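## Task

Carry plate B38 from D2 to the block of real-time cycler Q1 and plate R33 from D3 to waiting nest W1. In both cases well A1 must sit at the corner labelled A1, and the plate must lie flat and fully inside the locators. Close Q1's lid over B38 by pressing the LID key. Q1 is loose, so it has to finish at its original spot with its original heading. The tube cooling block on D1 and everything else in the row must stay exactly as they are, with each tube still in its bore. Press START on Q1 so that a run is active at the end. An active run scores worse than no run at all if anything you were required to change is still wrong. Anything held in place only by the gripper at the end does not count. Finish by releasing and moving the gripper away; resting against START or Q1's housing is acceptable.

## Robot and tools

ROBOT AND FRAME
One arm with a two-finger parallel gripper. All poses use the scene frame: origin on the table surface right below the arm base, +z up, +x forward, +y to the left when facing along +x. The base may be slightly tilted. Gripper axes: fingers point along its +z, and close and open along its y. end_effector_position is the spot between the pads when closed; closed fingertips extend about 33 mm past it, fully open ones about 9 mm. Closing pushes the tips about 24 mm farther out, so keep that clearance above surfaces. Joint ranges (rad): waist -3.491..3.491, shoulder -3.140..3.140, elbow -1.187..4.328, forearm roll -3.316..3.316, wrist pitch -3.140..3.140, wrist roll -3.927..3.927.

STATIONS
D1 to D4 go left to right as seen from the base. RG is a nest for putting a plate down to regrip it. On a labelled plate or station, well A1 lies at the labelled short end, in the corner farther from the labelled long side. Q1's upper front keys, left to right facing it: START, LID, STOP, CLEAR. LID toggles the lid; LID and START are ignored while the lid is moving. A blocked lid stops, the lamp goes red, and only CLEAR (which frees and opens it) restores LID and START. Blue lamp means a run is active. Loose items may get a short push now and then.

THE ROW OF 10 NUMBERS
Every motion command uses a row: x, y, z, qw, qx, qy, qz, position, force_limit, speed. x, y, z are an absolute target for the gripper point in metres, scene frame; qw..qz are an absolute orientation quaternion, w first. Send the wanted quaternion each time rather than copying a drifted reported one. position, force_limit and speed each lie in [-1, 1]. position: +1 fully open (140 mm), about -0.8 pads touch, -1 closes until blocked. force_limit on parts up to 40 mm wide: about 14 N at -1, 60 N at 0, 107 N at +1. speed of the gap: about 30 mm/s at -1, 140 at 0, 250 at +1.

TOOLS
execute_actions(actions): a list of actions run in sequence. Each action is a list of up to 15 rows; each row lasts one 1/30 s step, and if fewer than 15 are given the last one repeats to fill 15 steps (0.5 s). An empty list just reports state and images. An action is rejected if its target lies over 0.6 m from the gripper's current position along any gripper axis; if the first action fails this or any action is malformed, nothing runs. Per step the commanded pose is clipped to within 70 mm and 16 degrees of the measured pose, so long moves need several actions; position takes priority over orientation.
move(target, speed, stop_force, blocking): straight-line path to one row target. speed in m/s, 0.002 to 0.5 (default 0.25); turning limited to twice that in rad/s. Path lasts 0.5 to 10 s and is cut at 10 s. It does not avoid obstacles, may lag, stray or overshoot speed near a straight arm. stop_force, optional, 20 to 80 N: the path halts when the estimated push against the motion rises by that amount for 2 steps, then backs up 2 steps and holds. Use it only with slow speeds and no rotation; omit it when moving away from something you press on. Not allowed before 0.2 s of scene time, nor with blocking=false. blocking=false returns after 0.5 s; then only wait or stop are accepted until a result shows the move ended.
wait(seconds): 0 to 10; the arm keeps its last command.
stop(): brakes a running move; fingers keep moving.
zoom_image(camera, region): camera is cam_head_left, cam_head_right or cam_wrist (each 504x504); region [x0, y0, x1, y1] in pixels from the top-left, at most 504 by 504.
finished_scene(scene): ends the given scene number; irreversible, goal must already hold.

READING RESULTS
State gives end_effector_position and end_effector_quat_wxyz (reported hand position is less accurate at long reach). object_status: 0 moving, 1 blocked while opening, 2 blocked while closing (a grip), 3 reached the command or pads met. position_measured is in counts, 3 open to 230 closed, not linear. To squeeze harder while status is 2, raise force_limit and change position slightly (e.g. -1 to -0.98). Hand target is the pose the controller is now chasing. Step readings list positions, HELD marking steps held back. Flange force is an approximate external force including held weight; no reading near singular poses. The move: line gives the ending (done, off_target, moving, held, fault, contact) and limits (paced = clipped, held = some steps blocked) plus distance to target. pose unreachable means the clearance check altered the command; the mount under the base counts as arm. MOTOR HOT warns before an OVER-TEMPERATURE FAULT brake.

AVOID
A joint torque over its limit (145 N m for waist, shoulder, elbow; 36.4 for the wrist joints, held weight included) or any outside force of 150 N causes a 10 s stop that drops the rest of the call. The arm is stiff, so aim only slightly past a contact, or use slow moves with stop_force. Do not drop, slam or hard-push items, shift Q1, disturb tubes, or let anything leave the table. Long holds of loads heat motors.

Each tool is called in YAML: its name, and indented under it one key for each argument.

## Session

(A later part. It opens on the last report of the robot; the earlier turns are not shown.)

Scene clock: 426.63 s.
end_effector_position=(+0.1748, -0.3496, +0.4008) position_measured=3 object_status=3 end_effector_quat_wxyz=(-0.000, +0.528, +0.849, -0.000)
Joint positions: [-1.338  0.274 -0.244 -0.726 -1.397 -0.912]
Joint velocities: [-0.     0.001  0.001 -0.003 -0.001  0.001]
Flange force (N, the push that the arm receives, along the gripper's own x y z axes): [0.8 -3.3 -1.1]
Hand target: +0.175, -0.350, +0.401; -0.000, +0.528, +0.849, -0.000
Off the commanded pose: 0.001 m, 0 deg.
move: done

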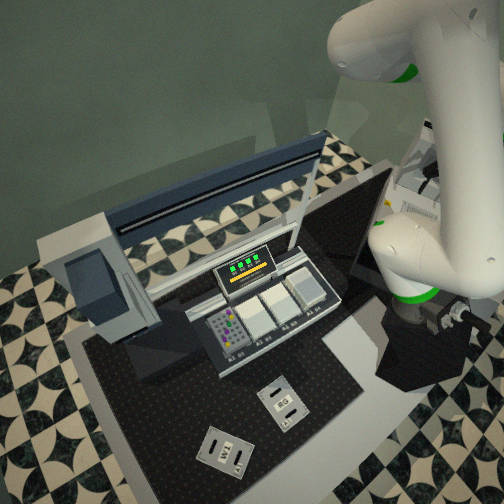

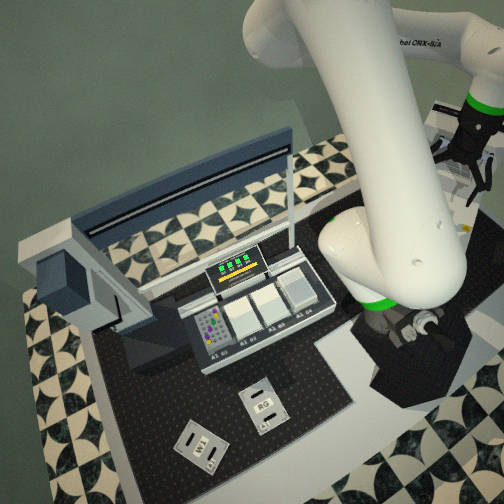

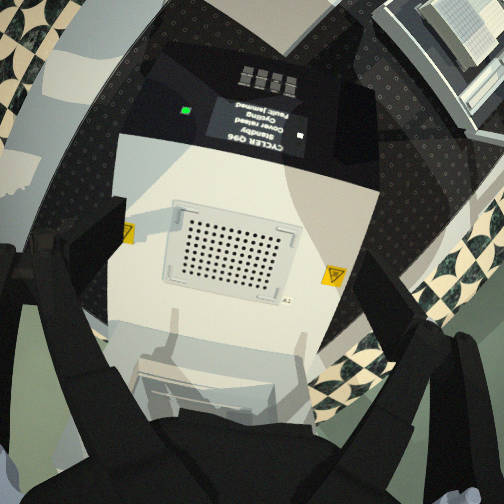

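execute_actions:
  actions: []

Scene clock: 546.63 s.
end_effector_position=(+0.1749, -0.3497, +0.4007) position_measured=3 object_status=3 end_effector_quat_wxyz=(-0.000, +0.528, +0.849, -0.000)
Joint positions: [-1.338  0.274 -0.244 -0.726 -1.397 -0.912]
Joint velocities: [-0.001 -0.002 -0.    -0.     0.001 -0.001]
Flange force (N, the push that the arm receives, along the gripper's own x y z axes): [3.7 5.3 -1.0]
Hand target: +0.175, -0.350, +0.401; -0.000, +0.528, +0.849, -0.000
Off the commanded pose: 0.001 m, 0 deg.

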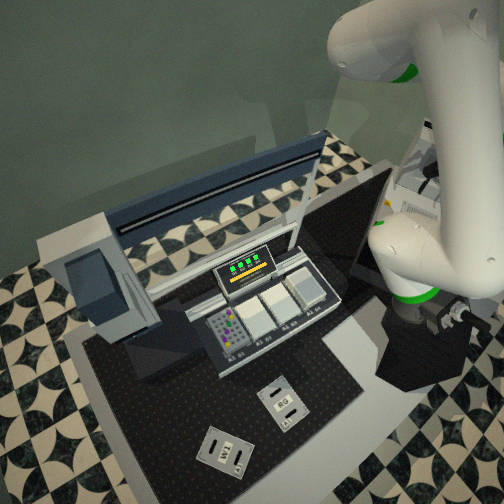

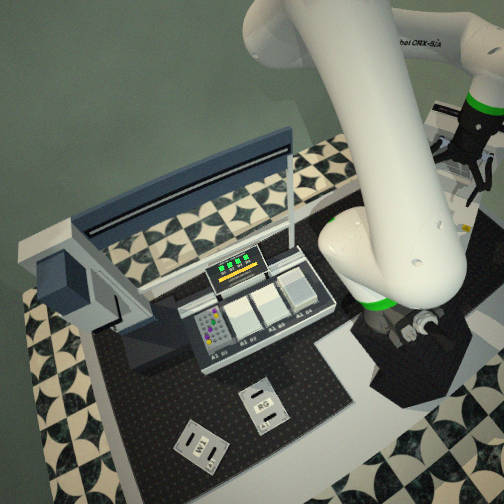

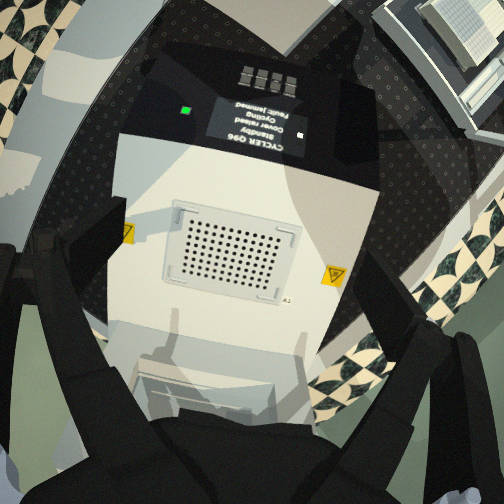

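zoom_image:
  camera: "cam_head_left"
  region: [180, 360, 330, 490]

zoom_image:
  camera: "cam_head_left"
  region: [190, 240, 350, 380]

Region (180, 360, 330, 490) of cam_head_left's 504x504 image, scaled by 3.360, with more detail than that image has; it fills the top 437 rows of this view, and the rest is white.

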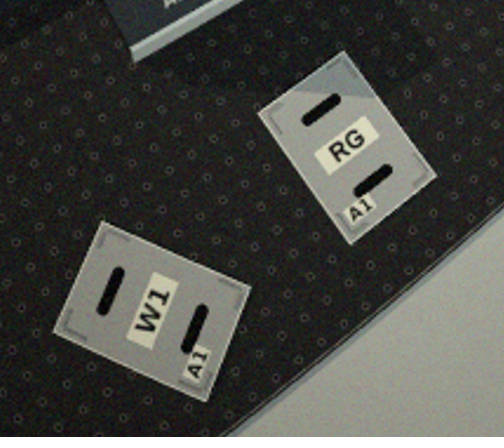

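Region (190, 240, 350, 380) of cam_head_left's 504x504 image, scaled by 3.150, with more detail than that image has; it fills the top 441 rows of this view, and the rest is white.

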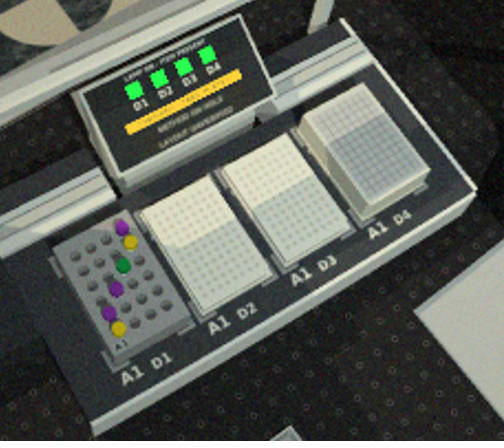

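zoom_image:
  camera: "cam_head_left"
  region: [250, 120, 390, 260]

zoom_image:
  camera: "cam_head_right"
  region: [210, 115, 350, 255]

Region (250, 120, 390, 260) of cam_head_left's 504x504 image, scaled by 3.600, with more detail than that image has.

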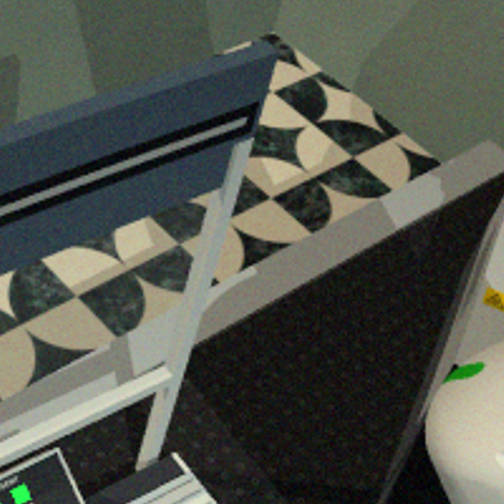

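Region (210, 115, 350, 255) of cam_head_right's 504x504 image, scaled by 3.600, with more detail than that image has.

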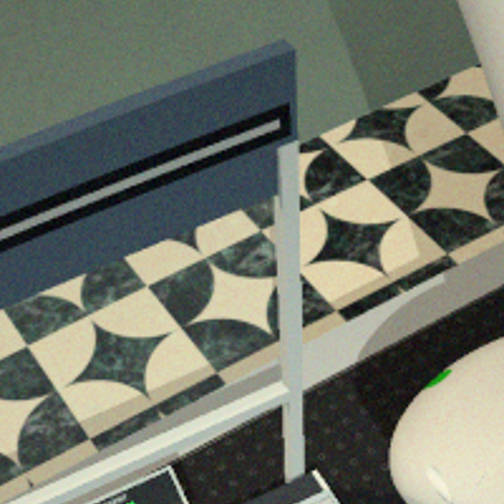

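zoom_image:
  camera: "cam_head_right"
  region: [180, 240, 340, 380]

zoom_image:
  camera: "cam_head_left"
  region: [30, 190, 230, 390]

zoom_image:
  camera: "cam_head_right"
  region: [10, 190, 210, 390]

Region (180, 240, 340, 380) of cam_head_right's 504x504 image, scaled by 3.150, with more detail than that image has; it fills the top 441 rows of this view, and the rest is white.

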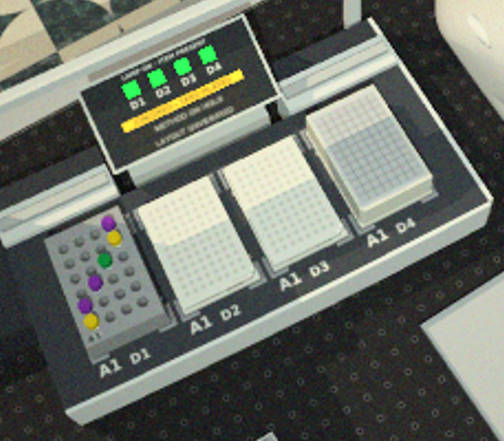

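Region (30, 190, 230, 390) of cam_head_left's 504x504 image, scaled by 2.520, with more detail than that image has.

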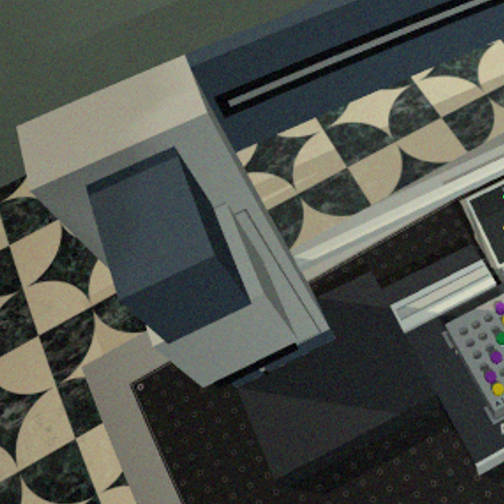

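Region (10, 190, 210, 390) of cam_head_right's 504x504 image, scaled by 2.520, with more detail than that image has.

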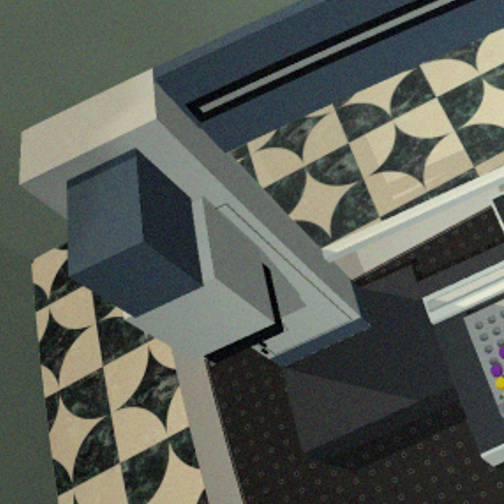

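zoom_image:
  camera: "cam_head_left"
  region: [304, 0, 504, 330]

zoom_image:
  camera: "cam_head_right"
  region: [230, 0, 504, 330]

Region (304, 0, 504, 330) of cam_head_left's 504x504 image, scaled by 1.527, with more detail than that image has; it fills the left 305 columns of this view, and the rest is white.

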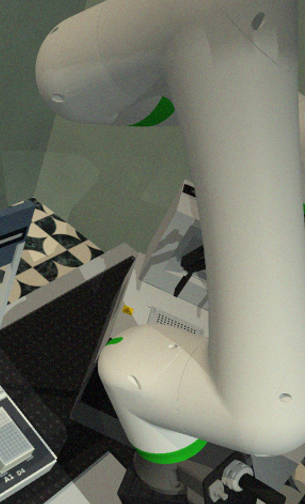

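Region (230, 0, 504, 330) of cam_head_right's 504x504 image, scaled by 1.527, with more detail than that image has; it fills the left 418 columns of this view, and the rest is white.

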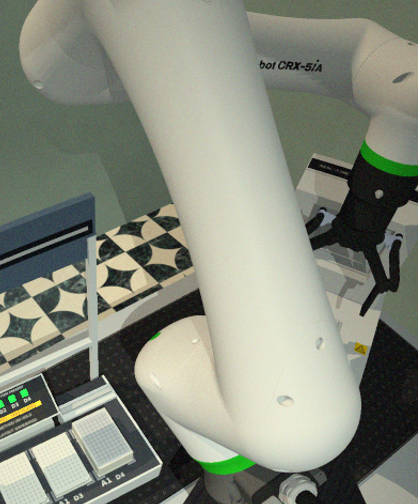

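zoom_image:
  camera: "cam_head_left"
  region: [310, 250, 504, 444]

zoom_image:
  camera: "cam_head_right"
  region: [300, 260, 504, 464]

Region (310, 250, 504, 444) of cam_head_left's 504x504 image, scaled by 2.598, with more detail than that image has.

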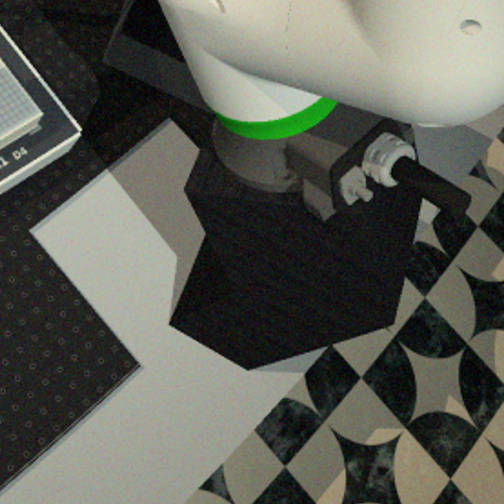

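Region (300, 260, 504, 464) of cam_head_right's 504x504 image, scaled by 2.471, with more detail than that image has.

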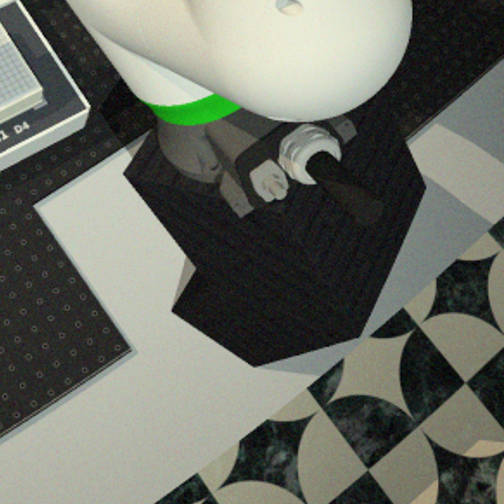

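move:
  target: [0.278, -0.025, 0.517, 0, 0.1305, 0.9914, 0, 1, 0, 0]
  speed: 0.3

Scene clock: 668.53 s.
end_effector_position=(+0.2781, -0.0239, +0.5159) position_measured=3 object_status=3 end_effector_quat_wxyz=(+0.000, +0.130, +0.992, +0.001)
Joint positions: [-1.429 -0.699 -0.431 -0.791 -2.045 -0.529]
Joint velocities: [-0.002 -0.002 -0.    -0.001 -0.001  0.   ]
Flange force (N, the push that the arm receives, along the gripper's own x y z axes): [4.1 3.0 -5.0]
Hand target: +0.278, -0.024, +0.516; +0.000, +0.130, +0.992, +0.001
Off the commanded pose: 0.002 m, 0 deg.
move: done

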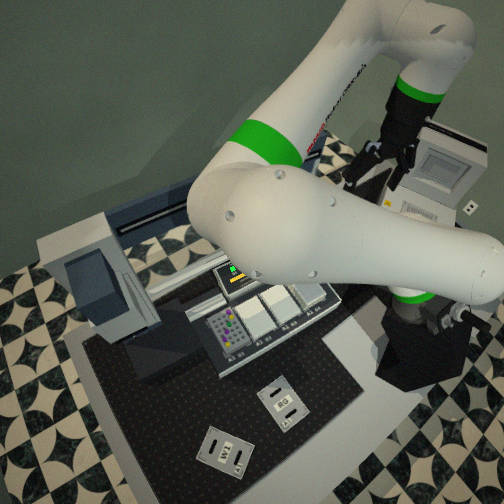

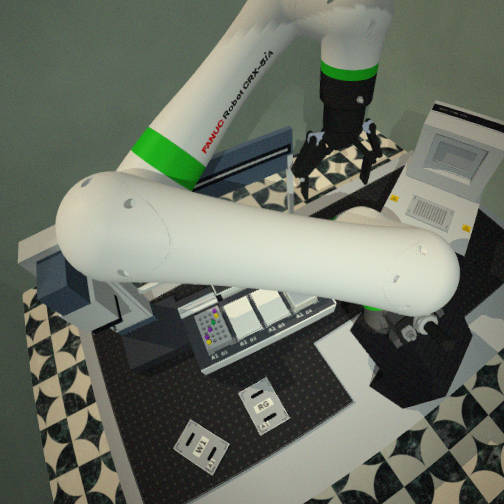

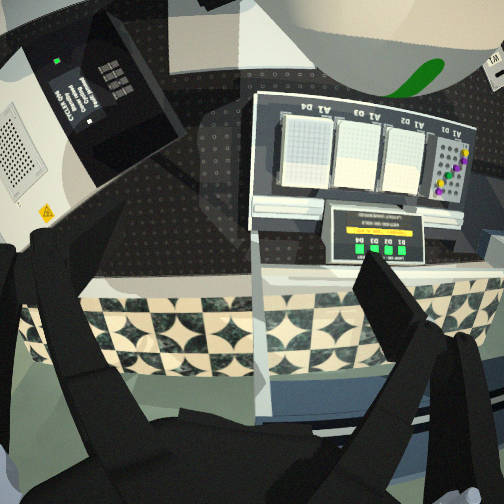

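zoom_image:
  camera: "cam_wrist"
  region: [250, 85, 480, 240]

Region (250, 85, 480, 240) of cam_wrist's 504x504 image, scaled by 2.191, with more detail than that image has; it fills the top 340 rows of this view, and the rest is white.

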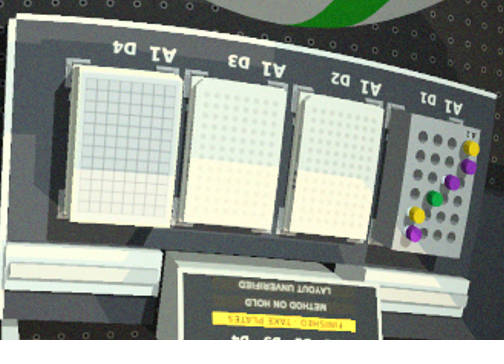

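execute_actions:
  actions:
    - [[0.2781,-0.0244,0.5170,0,0.1293,0.9916,0,1,0,0],[0.2784,-0.0227,0.5169,0,0.1262,0.9920,0,1,0,0],[0.2789,-0.0199,0.5167,0,0.1208,0.9927,0,1,0,0],[0.2796,-0.0162,0.5165,0,0.1137,0.9935,0,1,0,0],[0.2805,-0.0116,0.5161,0,0.1049,0.9945,0,1,0,0],[0.2815,-0.0062,0.5156,0,0.0945,0.9955,0,1,0,0],[0.2826,0.0,0.5149,0,0.0826,0.9966,0,1,0,0],[0.2838,0.0067,0.5140,0,0.0696,0.9976,0,1,0,0],[0.2850,0.0141,0.5128,0,0.0555,0.9985,0,1,0,0],[0.2864,0.0219,0.5114,0,0.0403,0.9992,0,1,0,0],[0.2878,0.0302,0.5097,0,0.0246,0.9997,0,1,0,0],[0.2892,0.0387,0.5077,0,0.0080,1.0,0,1,0,0],[0.2906,0.0475,0.5054,0,-0.0089,1.0,0,1,0,0],[0.2920,0.0565,0.5027,0,-0.0262,0.9997,0,1,0,0],[0.2935,0.0655,0.4998,0,-0.0436,0.9990,0,1,0,0]]
    - [[0.2948,0.0745,0.4966,0,-0.0610,0.9981,0,1,0,0],[0.2962,0.0835,0.4932,0,-0.0783,0.9969,0,1,0,0],[0.2975,0.0923,0.4896,0,-0.0952,0.9955,0,1,0,0],[0.2987,0.1008,0.4859,0,-0.1116,0.9938,0,1,0,0],[0.2999,0.1091,0.4821,0,-0.1272,0.9919,0,1,0,0],[0.3009,0.1169,0.4782,0,-0.1423,0.9898,0,1,0,0],[0.3019,0.1243,0.4744,0,-0.1563,0.9877,0,1,0,0],[0.3028,0.1310,0.4707,0,-0.1692,0.9856,0,1,0,0],[0.3036,0.1372,0.4673,0,-0.1809,0.9835,0,1,0,0],[0.3043,0.1426,0.4642,0,-0.1911,0.9816,0,1,0,0],[0.3049,0.1472,0.4614,0,-0.1999,0.9798,0,1,0,0],[0.3054,0.1509,0.4592,0,-0.2069,0.9784,0,1,0,0],[0.3057,0.1537,0.4574,0,-0.2122,0.9772,0,1,0,0],[0.3059,0.1554,0.4564,0,-0.2153,0.9766,0,1,0,0],[0.306,0.156,0.456,0,-0.2164,0.9763,0,1,0,0]]

Scene clock: 740.60 s.
end_effector_position=(+0.3014, +0.1464, +0.4610) position_measured=3 object_status=3 end_effector_quat_wxyz=(+0.001, -0.205, +0.979, +0.003)
Joint positions: [-1.382 -1.24  -0.453 -1.093 -2.329 -0.405]
Joint velocities: [-0.008 -0.478  0.053 -0.475 -0.225 -0.203]
Flange force (N, the push that the arm receives, along the gripper's own x y z axes): no reading
Flange force at the end of the 1st action (N, along the gripper's axes at the end of the call): no reading
Hand target: +0.305, +0.156, +0.456; +0.002, -0.217, +0.976, +0.001
Off the commanded pose: 0.012 m, 1 deg.
Step readings (end_effector_position; steps 1 to 15: 1st action; 16 to 30: 2nd action):
0: (+0.2780, -0.0239, +0.5159)
1: (+0.2781, -0.0240, +0.5160)
2: (+0.2783, -0.0241, +0.5165)
4: (+0.2785, -0.0218, +0.5168)
8: (+0.2810, -0.0081, +0.5156)
15: (+0.2870, +0.0355, +0.5068)
16: (+0.2879, +0.0431, +0.5047)
17: (+0.2888, +0.0508, +0.5024)
19: (+0.2907, +0.0667, +0.4971)
23: (+0.2944, +0.0988, +0.4846)
30: end_effector_position above

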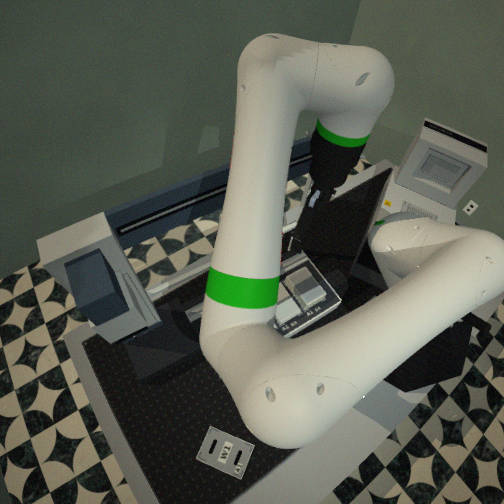

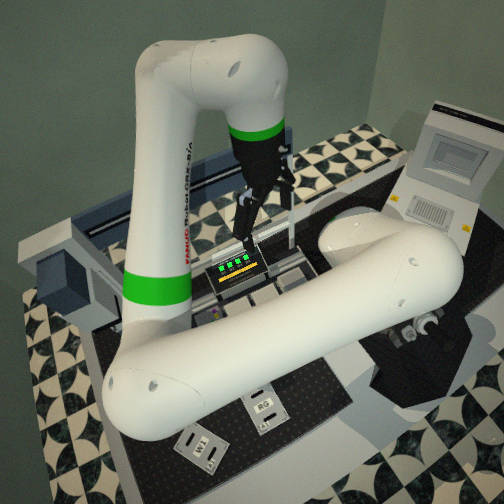

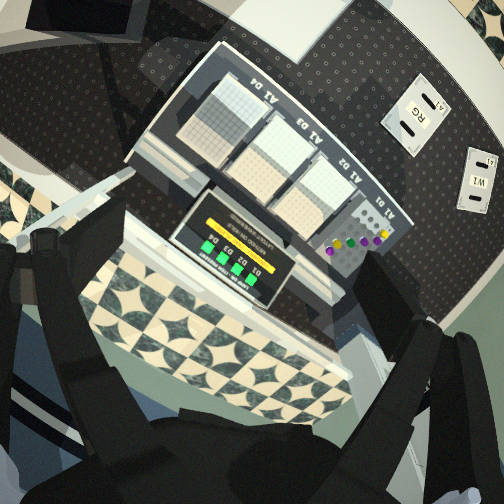

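move:
  target: [0.285, 0.195, 0.17, 0, -0.682, 0.7314, 0, 1, 0, 0]
  speed: 0.3

Scene clock: 750.07 s.
end_effector_position=(+0.2842, +0.1955, +0.1694) position_measured=3 object_status=3 end_effector_quat_wxyz=(-0.000, +0.682, -0.731, -0.002)
Joint positions: [-1.689 -2.279 -0.827 -2.135 -2.451 -0.305]
Joint velocities: [-0.    -0.001  0.001 -0.    -0.001  0.   ]
Flange force (N, the push that the arm receives, along the gripper's own x y z axes): [5.2 -4.5 6.1]
Hand target: +0.284, +0.195, +0.169; -0.000, +0.682, -0.731, -0.002
Off the commanded pose: 0.001 m, 0 deg.
move: done

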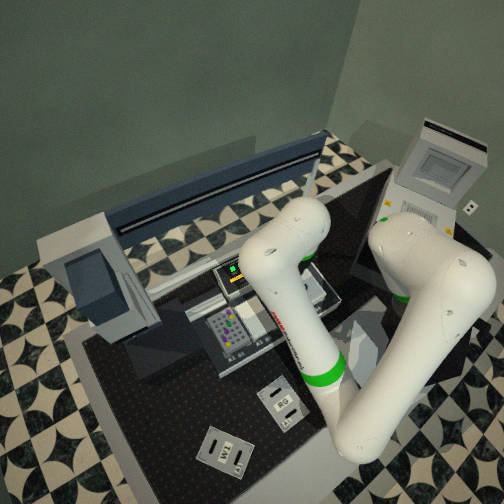

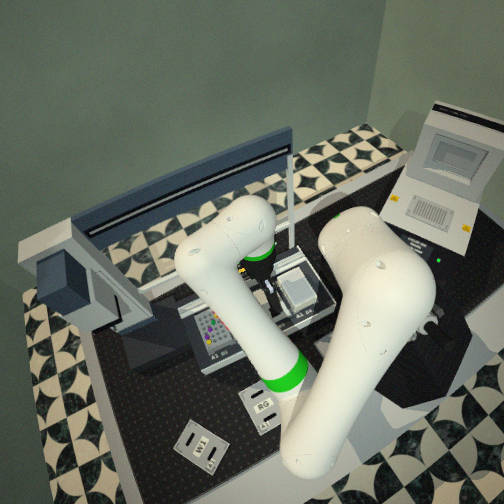

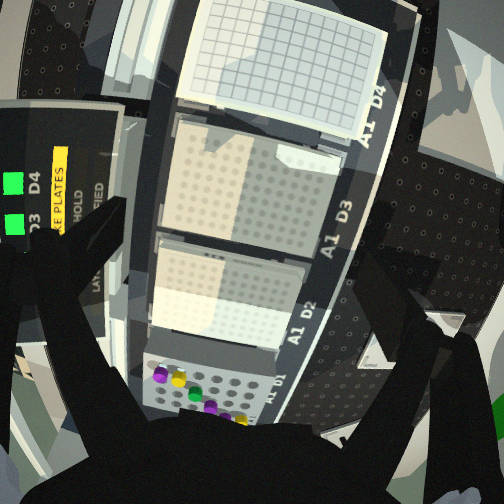

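zoom_image:
  camera: "cam_wrist"
  region: [140, 90, 370, 290]

zoom_image:
  camera: "cam_wrist"
  region: [130, 220, 330, 380]

Region (140, 90, 370, 290) of cam_wrist's 504x504 image, scaled by 2.191, with more detail than that image has; it fills the top 438 rows of this view, and the rest is white.

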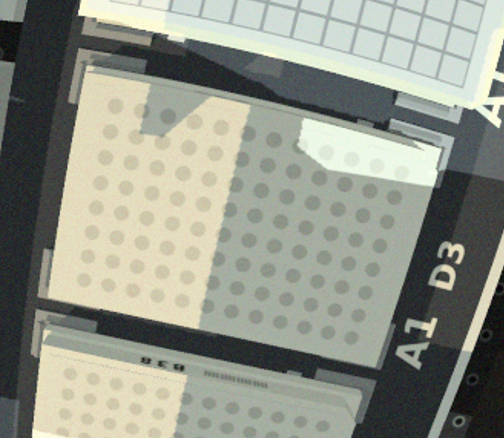

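Region (130, 220, 330, 380) of cam_wrist's 504x504 image, scaled by 2.520, with more detail than that image has; it fills the top 403 rows of this view, and the rest is white.

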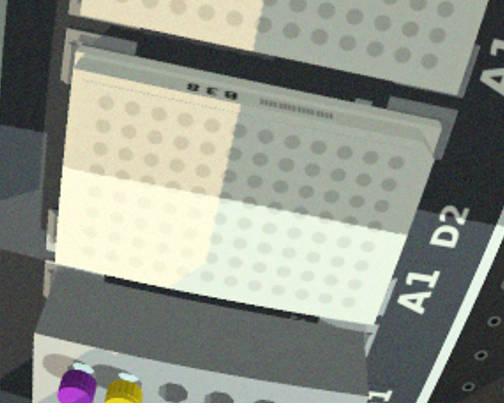

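move:
  target: [0.2845, 0.1855, 0.115, 0, -0.6852, 0.7284, 0, 1, 0, 0]
  speed: 0.1

Scene clock: 783.00 s.
end_effector_position=(+0.2841, +0.1856, +0.1149) position_measured=3 object_status=3 end_effector_quat_wxyz=(+0.000, +0.685, -0.728, -0.001)
Joint positions: [-1.754 -2.502 -0.882 -2.342 -2.348 -0.491]
Joint velocities: [-0.001  0.001  0.    -0.    -0.001 -0.   ]
Flange force (N, the push that the arm receives, along the gripper's own x y z axes): [5.0 -1.4 6.1]
Hand target: +0.284, +0.186, +0.115; +0.000, +0.685, -0.728, -0.001
Off the commanded pose: 0.000 m, 0 deg.
move: done

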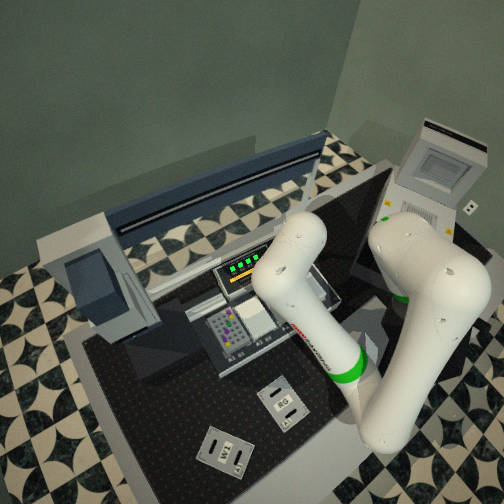

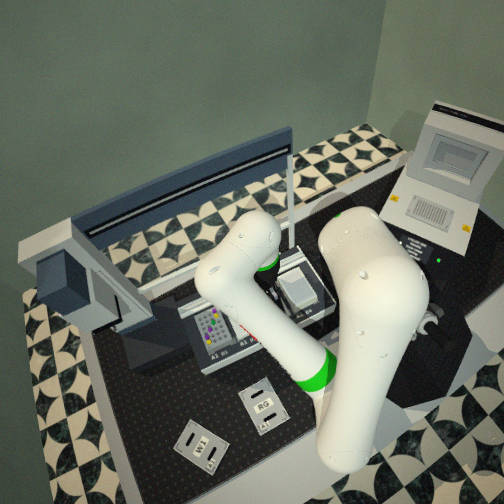

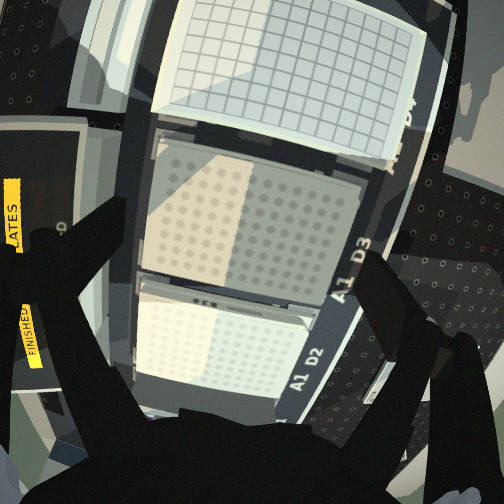

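zoom_image:
  camera: "cam_wrist"
  region: [80, 110, 400, 330]

zoom_image:
  camera: "cam_wrist"
  region: [150, 120, 380, 210]

Region (80, 110, 400, 330) of cam_wrist's 504x504 image, scaled by 1.575, with more detail than that image has; it fills the top 346 rows of this view, and the rest is white.

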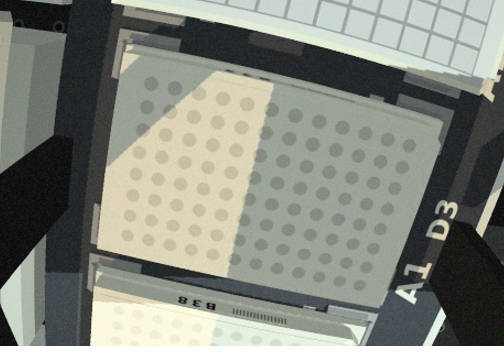

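Region (150, 120, 380, 210) of cam_wrist's 504x504 image, scaled by 2.191, with more detail than that image has; it fills the top 197 rows of this view, and the rest is white.

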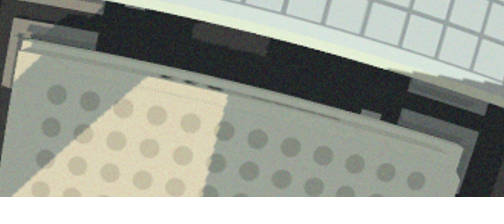

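zoom_image:
  camera: "cam_wrist"
  region: [130, 225, 360, 315]

Region (130, 225, 360, 315) of cam_wrist's 504x504 image, scaled by 2.191, with more detail than that image has; it fills the top 197 rows of this view, and the rest is white.

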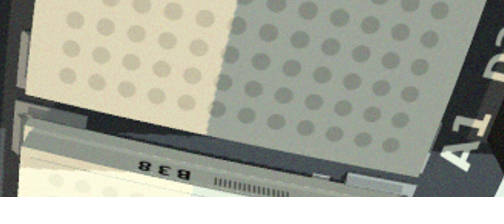

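move:
  target: [0.2836, 0.1839, 0.092, 0, -0.6826, 0.7308, 0, 0.94, 0, 0.5]
  speed: 0.04

Scene clock: 846.50 s.
end_effector_position=(+0.2834, +0.1839, +0.0919) position_measured=11 object_status=3 end_effector_quat_wxyz=(+0.000, +0.683, -0.731, -0.000)
Joint positions: [-1.781 -2.594 -0.891 -2.419 -2.286 -0.572]
Joint velocities: [ 0.    -0.001 -0.     0.002  0.001 -0.   ]
Flange force (N, the push that the arm receives, along the gripper's own x y z axes): [2.7 7.0 5.2]
Hand target: +0.283, +0.184, +0.092; +0.000, +0.683, -0.731, -0.000
Off the commanded pose: 0.000 m, 0 deg.
move: done

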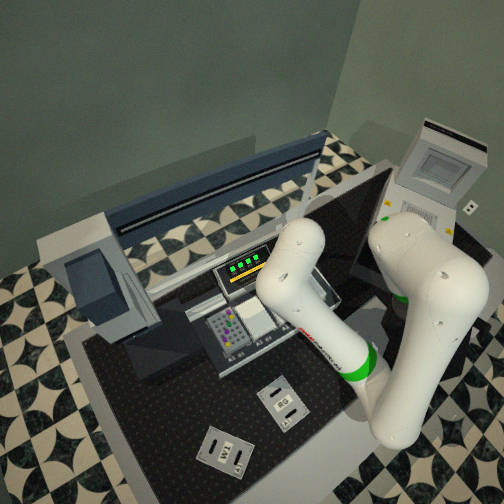

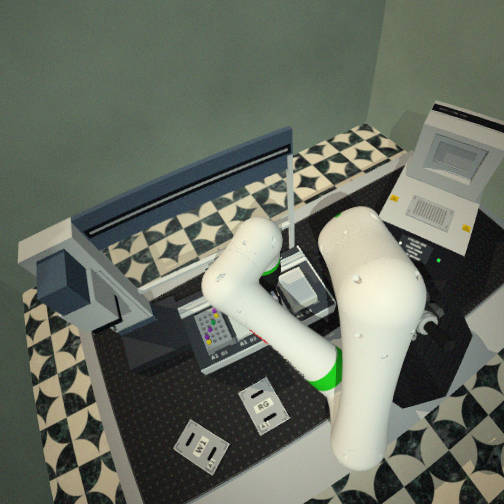

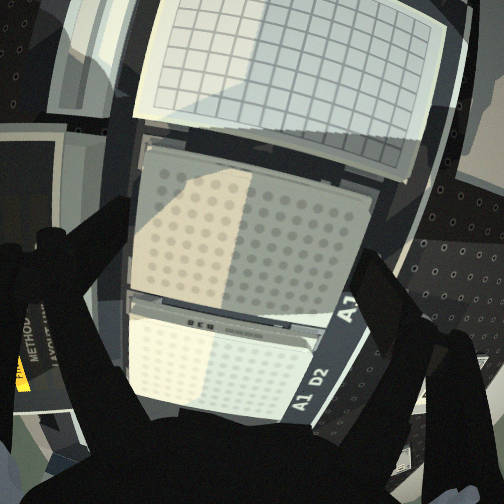

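zoom_image:
  camera: "cam_wrist"
  region: [40, 130, 200, 310]

zoom_image:
  camera: "cam_wrist"
  region: [280, 170, 440, 350]

Region (40, 130, 200, 310) of cam_wrist's 504x504 image, scaled by 2.800, with more detail than that image has.

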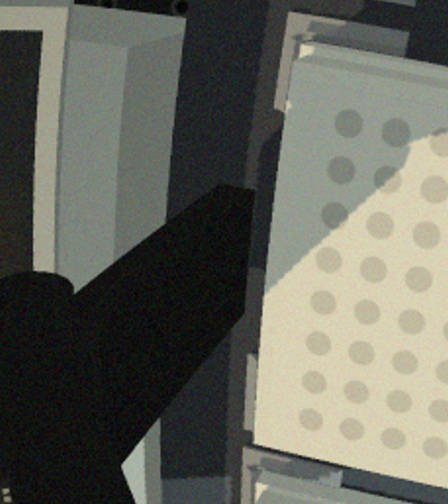

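Region (280, 170, 440, 350) of cam_wrist's 504x504 image, scaled by 2.800, with more detail than that image has.

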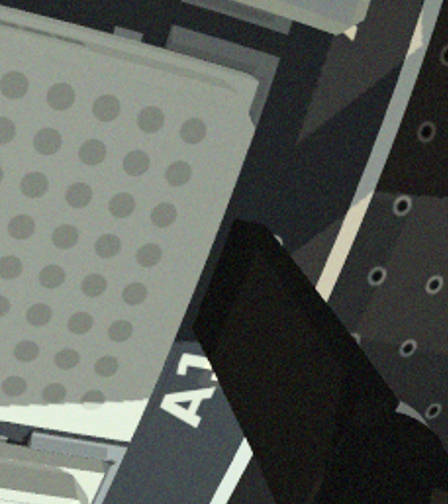

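execute_actions:
  actions:
    - [[0.2836,0.1839,0.092,0,-0.6826,0.7308,0,-1,-0.2,-0.5]]

Scene clock: 872.00 s.
end_effector_position=(+0.2836, +0.1838, +0.0921) position_measured=37 object_status=2 end_effector_quat_wxyz=(-0.000, +0.683, -0.731, -0.000)
Joint positions: [-1.781 -2.594 -0.891 -2.418 -2.286 -0.571]
Joint velocities: [ 0.    -0.001 -0.    -0.    -0.002  0.   ]
Flange force (N, the push that the arm receives, along the gripper's own x y z axes): [-0.7 19.8 -83.5]
Hand target: +0.284, +0.184, +0.092; -0.000, +0.683, -0.731, +0.000
Off the commanded pose: 0.000 m, 0 deg.
Step readings (end_effector_position):
0: (+0.2834, +0.1839, +0.0919)
1: (+0.2834, +0.1839, +0.0919)
2: (+0.2834, +0.1839, +0.0919)
4: (+0.2835, +0.1839, +0.0919)
8: (+0.2836, +0.1838, +0.0920)
15: end_effector_position above

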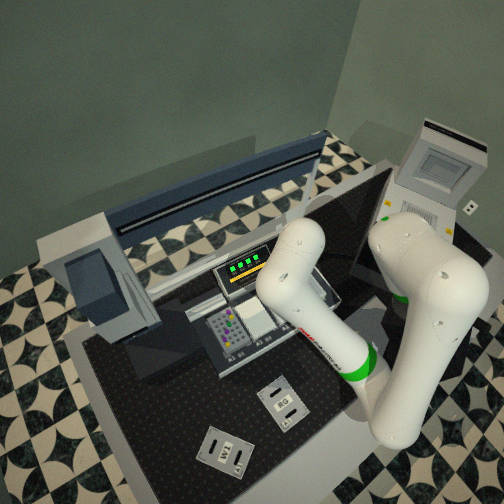

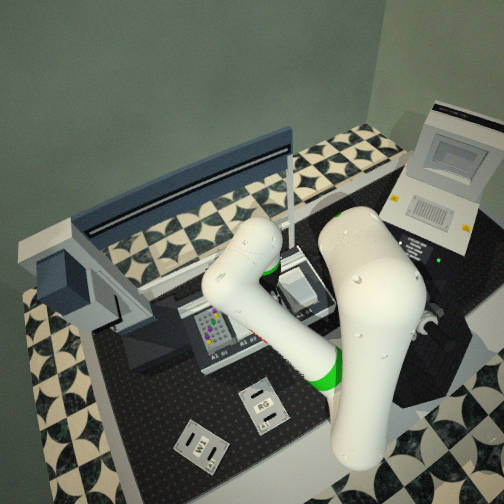

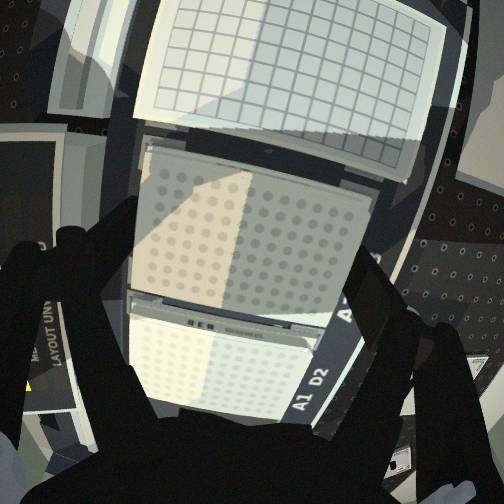

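move:
  target: [0.2836, 0.1839, 0.097, 0, -0.6826, 0.7308, 0, -1, -0.2, -0.5]
  speed: 0.01

Scene clock: 876.57 s.
end_effector_position=(+0.2836, +0.1839, +0.0970) position_measured=39 object_status=2 end_effector_quat_wxyz=(-0.000, +0.683, -0.731, +0.000)
Joint positions: [-1.775 -2.575 -0.89  -2.402 -2.3   -0.556]
Joint velocities: [ 0.001 -0.002  0.    -0.001  0.     0.   ]
Flange force (N, the push that the arm receives, along the gripper's own x y z axes): [5.3 0.9 2.7]
Hand target: +0.284, +0.184, +0.097; -0.000, +0.683, -0.731, +0.000
Off the commanded pose: 0.000 m, 0 deg.
move: done

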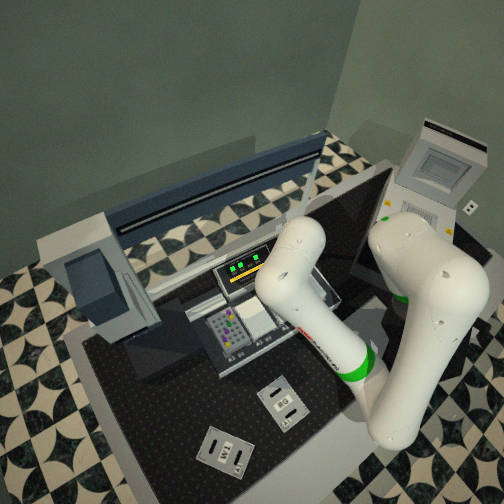

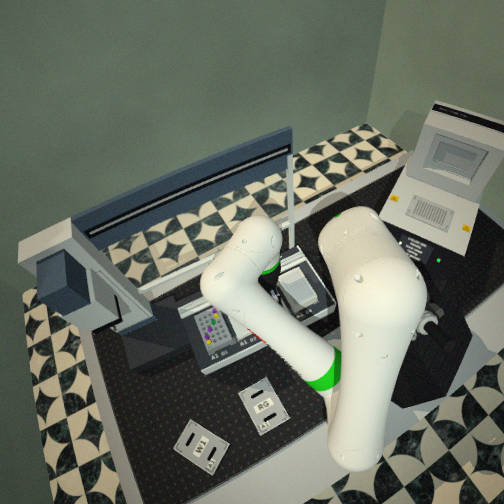

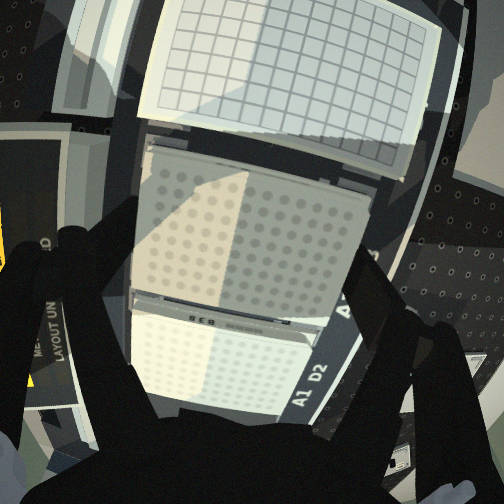

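move:
  target: [0.2836, 0.1839, 0.19, 0, -0.6826, 0.7308, 0, -1, -0.2, -0.5]
  speed: 0.15

move:
  target: [-0.03, 0.63, 0.17, 0, -0.8788, 0.4772, 0, -1, -0.2, -0.5]
  speed: 0.3

Scene clock: 932.23 s.
end_effector_position=(+0.2843, +0.1837, +0.1902) position_measured=39 object_status=2 end_effector_quat_wxyz=(-0.000, +0.683, -0.731, +0.001)
Joint positions: [-1.699 -2.194 -0.824 -2.048 -2.491 -0.182]
Joint velocities: [-0.001  0.001 -0.    -0.    -0.001 -0.001]
Flange force (N, the push that the arm receives, along the gripper's own x y z axes): [3.6 0.0 2.6]
Hand target: +0.284, +0.184, +0.190; -0.000, +0.683, -0.731, +0.001
Off the commanded pose: 0.001 m, 0 deg.
move: done

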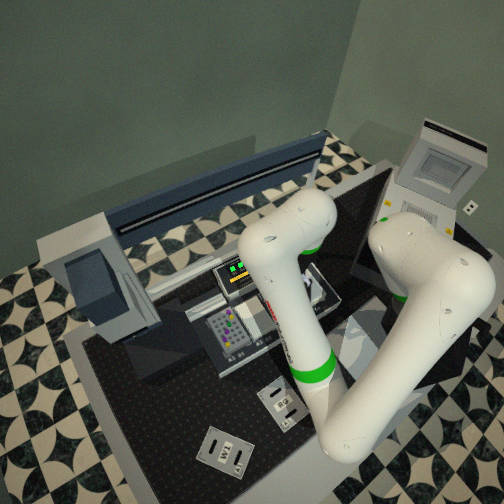

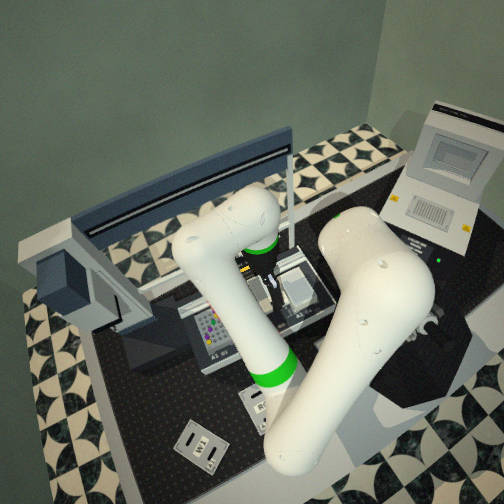

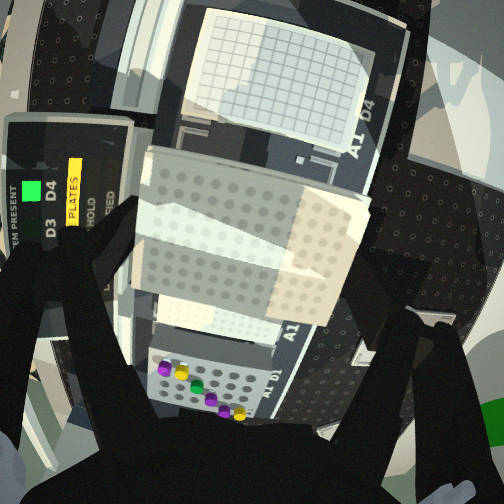

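Scene clock: 934.40 s.
end_effector_position=(+0.2129, +0.2818, +0.1891) position_measured=39 object_status=2 end_effector_quat_wxyz=(+0.001, +0.736, -0.677, -0.004)
Joint positions: [-1.322 -2.397 -0.717 -1.985 -2.349 -0.446]
Joint velocities: [-0.    -0.001 -0.     0.    -0.     0.   ]
Flange force (N, the push that the arm receives, along the gripper's own x y z axes): [2.3 -1.5 3.5]
Hand target: +0.213, +0.282, +0.189; +0.001, +0.736, -0.677, -0.004
Off the commanded pose: 0.425 m, 28 deg; position and orientation clipped at the last step of the last action.
move: held; limits=paced,held; held on 47 of 65 steps, including the last
pose unreachable: on one or more control steps of this call, first in action 0 (counted from 0), an arm could not follow its commanded pose, so it was not sent that pose on those steps. On the call's last step it was still not sent that pose. It may still have moved: this result reports where it is.
cause: the commanded pose would bring two parts of the arm too close to each other (joints 1 (waist) and 2 (shoulder) lie between them).

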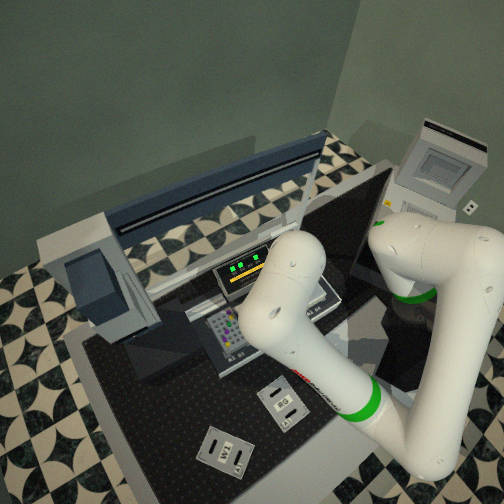

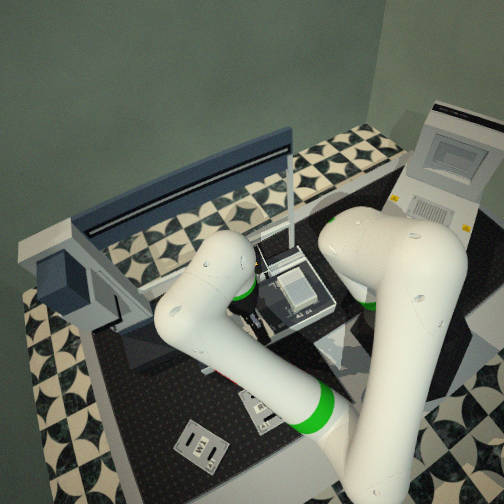

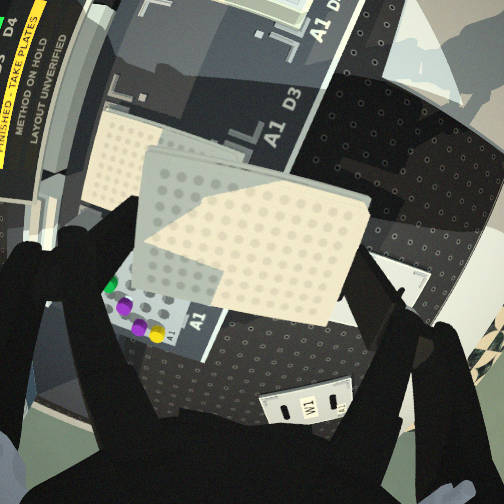

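execute_actions:
  actions: []

Scene clock: 974.47 s.
end_effector_position=(+0.2129, +0.2818, +0.1891) position_measured=39 object_status=2 end_effector_quat_wxyz=(+0.001, +0.736, -0.677, -0.004)
Joint positions: [-1.322 -2.397 -0.717 -1.985 -2.349 -0.446]
Joint velocities: [-0.001  0.001 -0.    -0.001 -0.001 -0.001]
Flange force (N, the push that the arm receives, along the gripper's own x y z axes): [-1.8 6.3 2.1]
Hand target: +0.213, +0.282, +0.189; +0.001, +0.736, -0.677, -0.004
Off the commanded pose: 0.425 m, 28 deg; position and orientation clipped at the last step of the last action.
previous command not reached: its pose would have brought two parts of the arm too close to each other.

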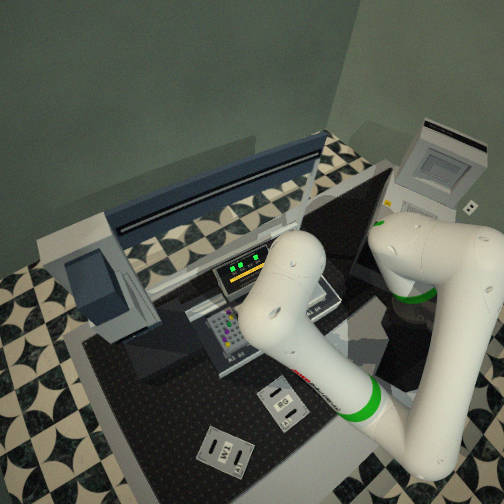

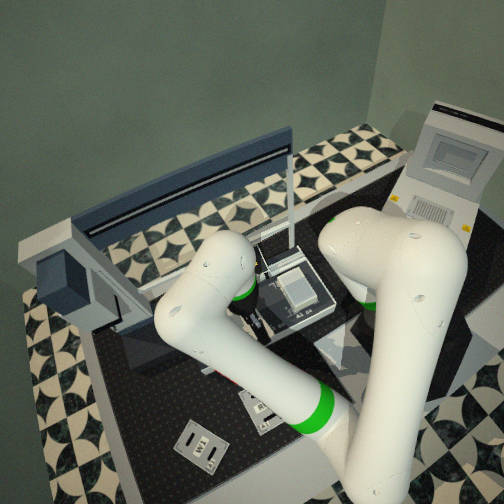

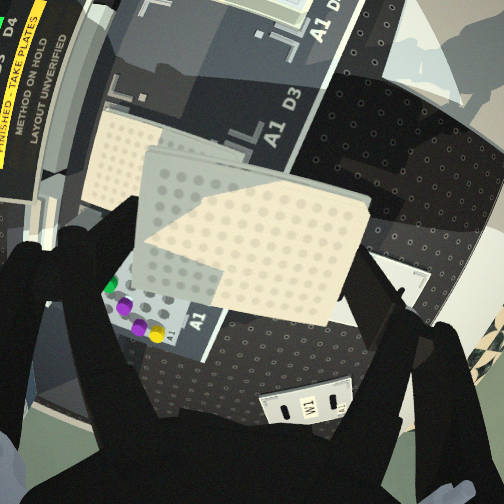

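zoom_image:
  camera: "cam_head_left"
  region: [300, 200, 504, 504]

zoom_image:
  camera: "cam_head_right"
  region: [280, 200, 504, 504]

Region (300, 200, 504, 504) of cam_head_left's 504x504 image, scaled by 1.658, with more detail than that image has; it fills the left 338 columns of this view, and the rest is white.

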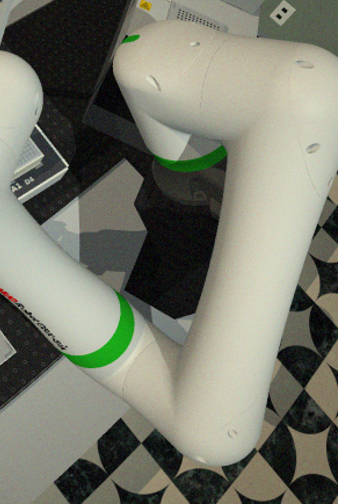

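Region (280, 200, 504, 504) of cam_head_right's 504x504 image, scaled by 1.658, with more detail than that image has; it fills the left 371 columns of this view, and the rest is white.

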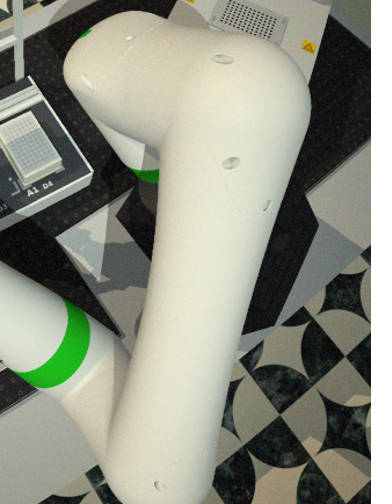

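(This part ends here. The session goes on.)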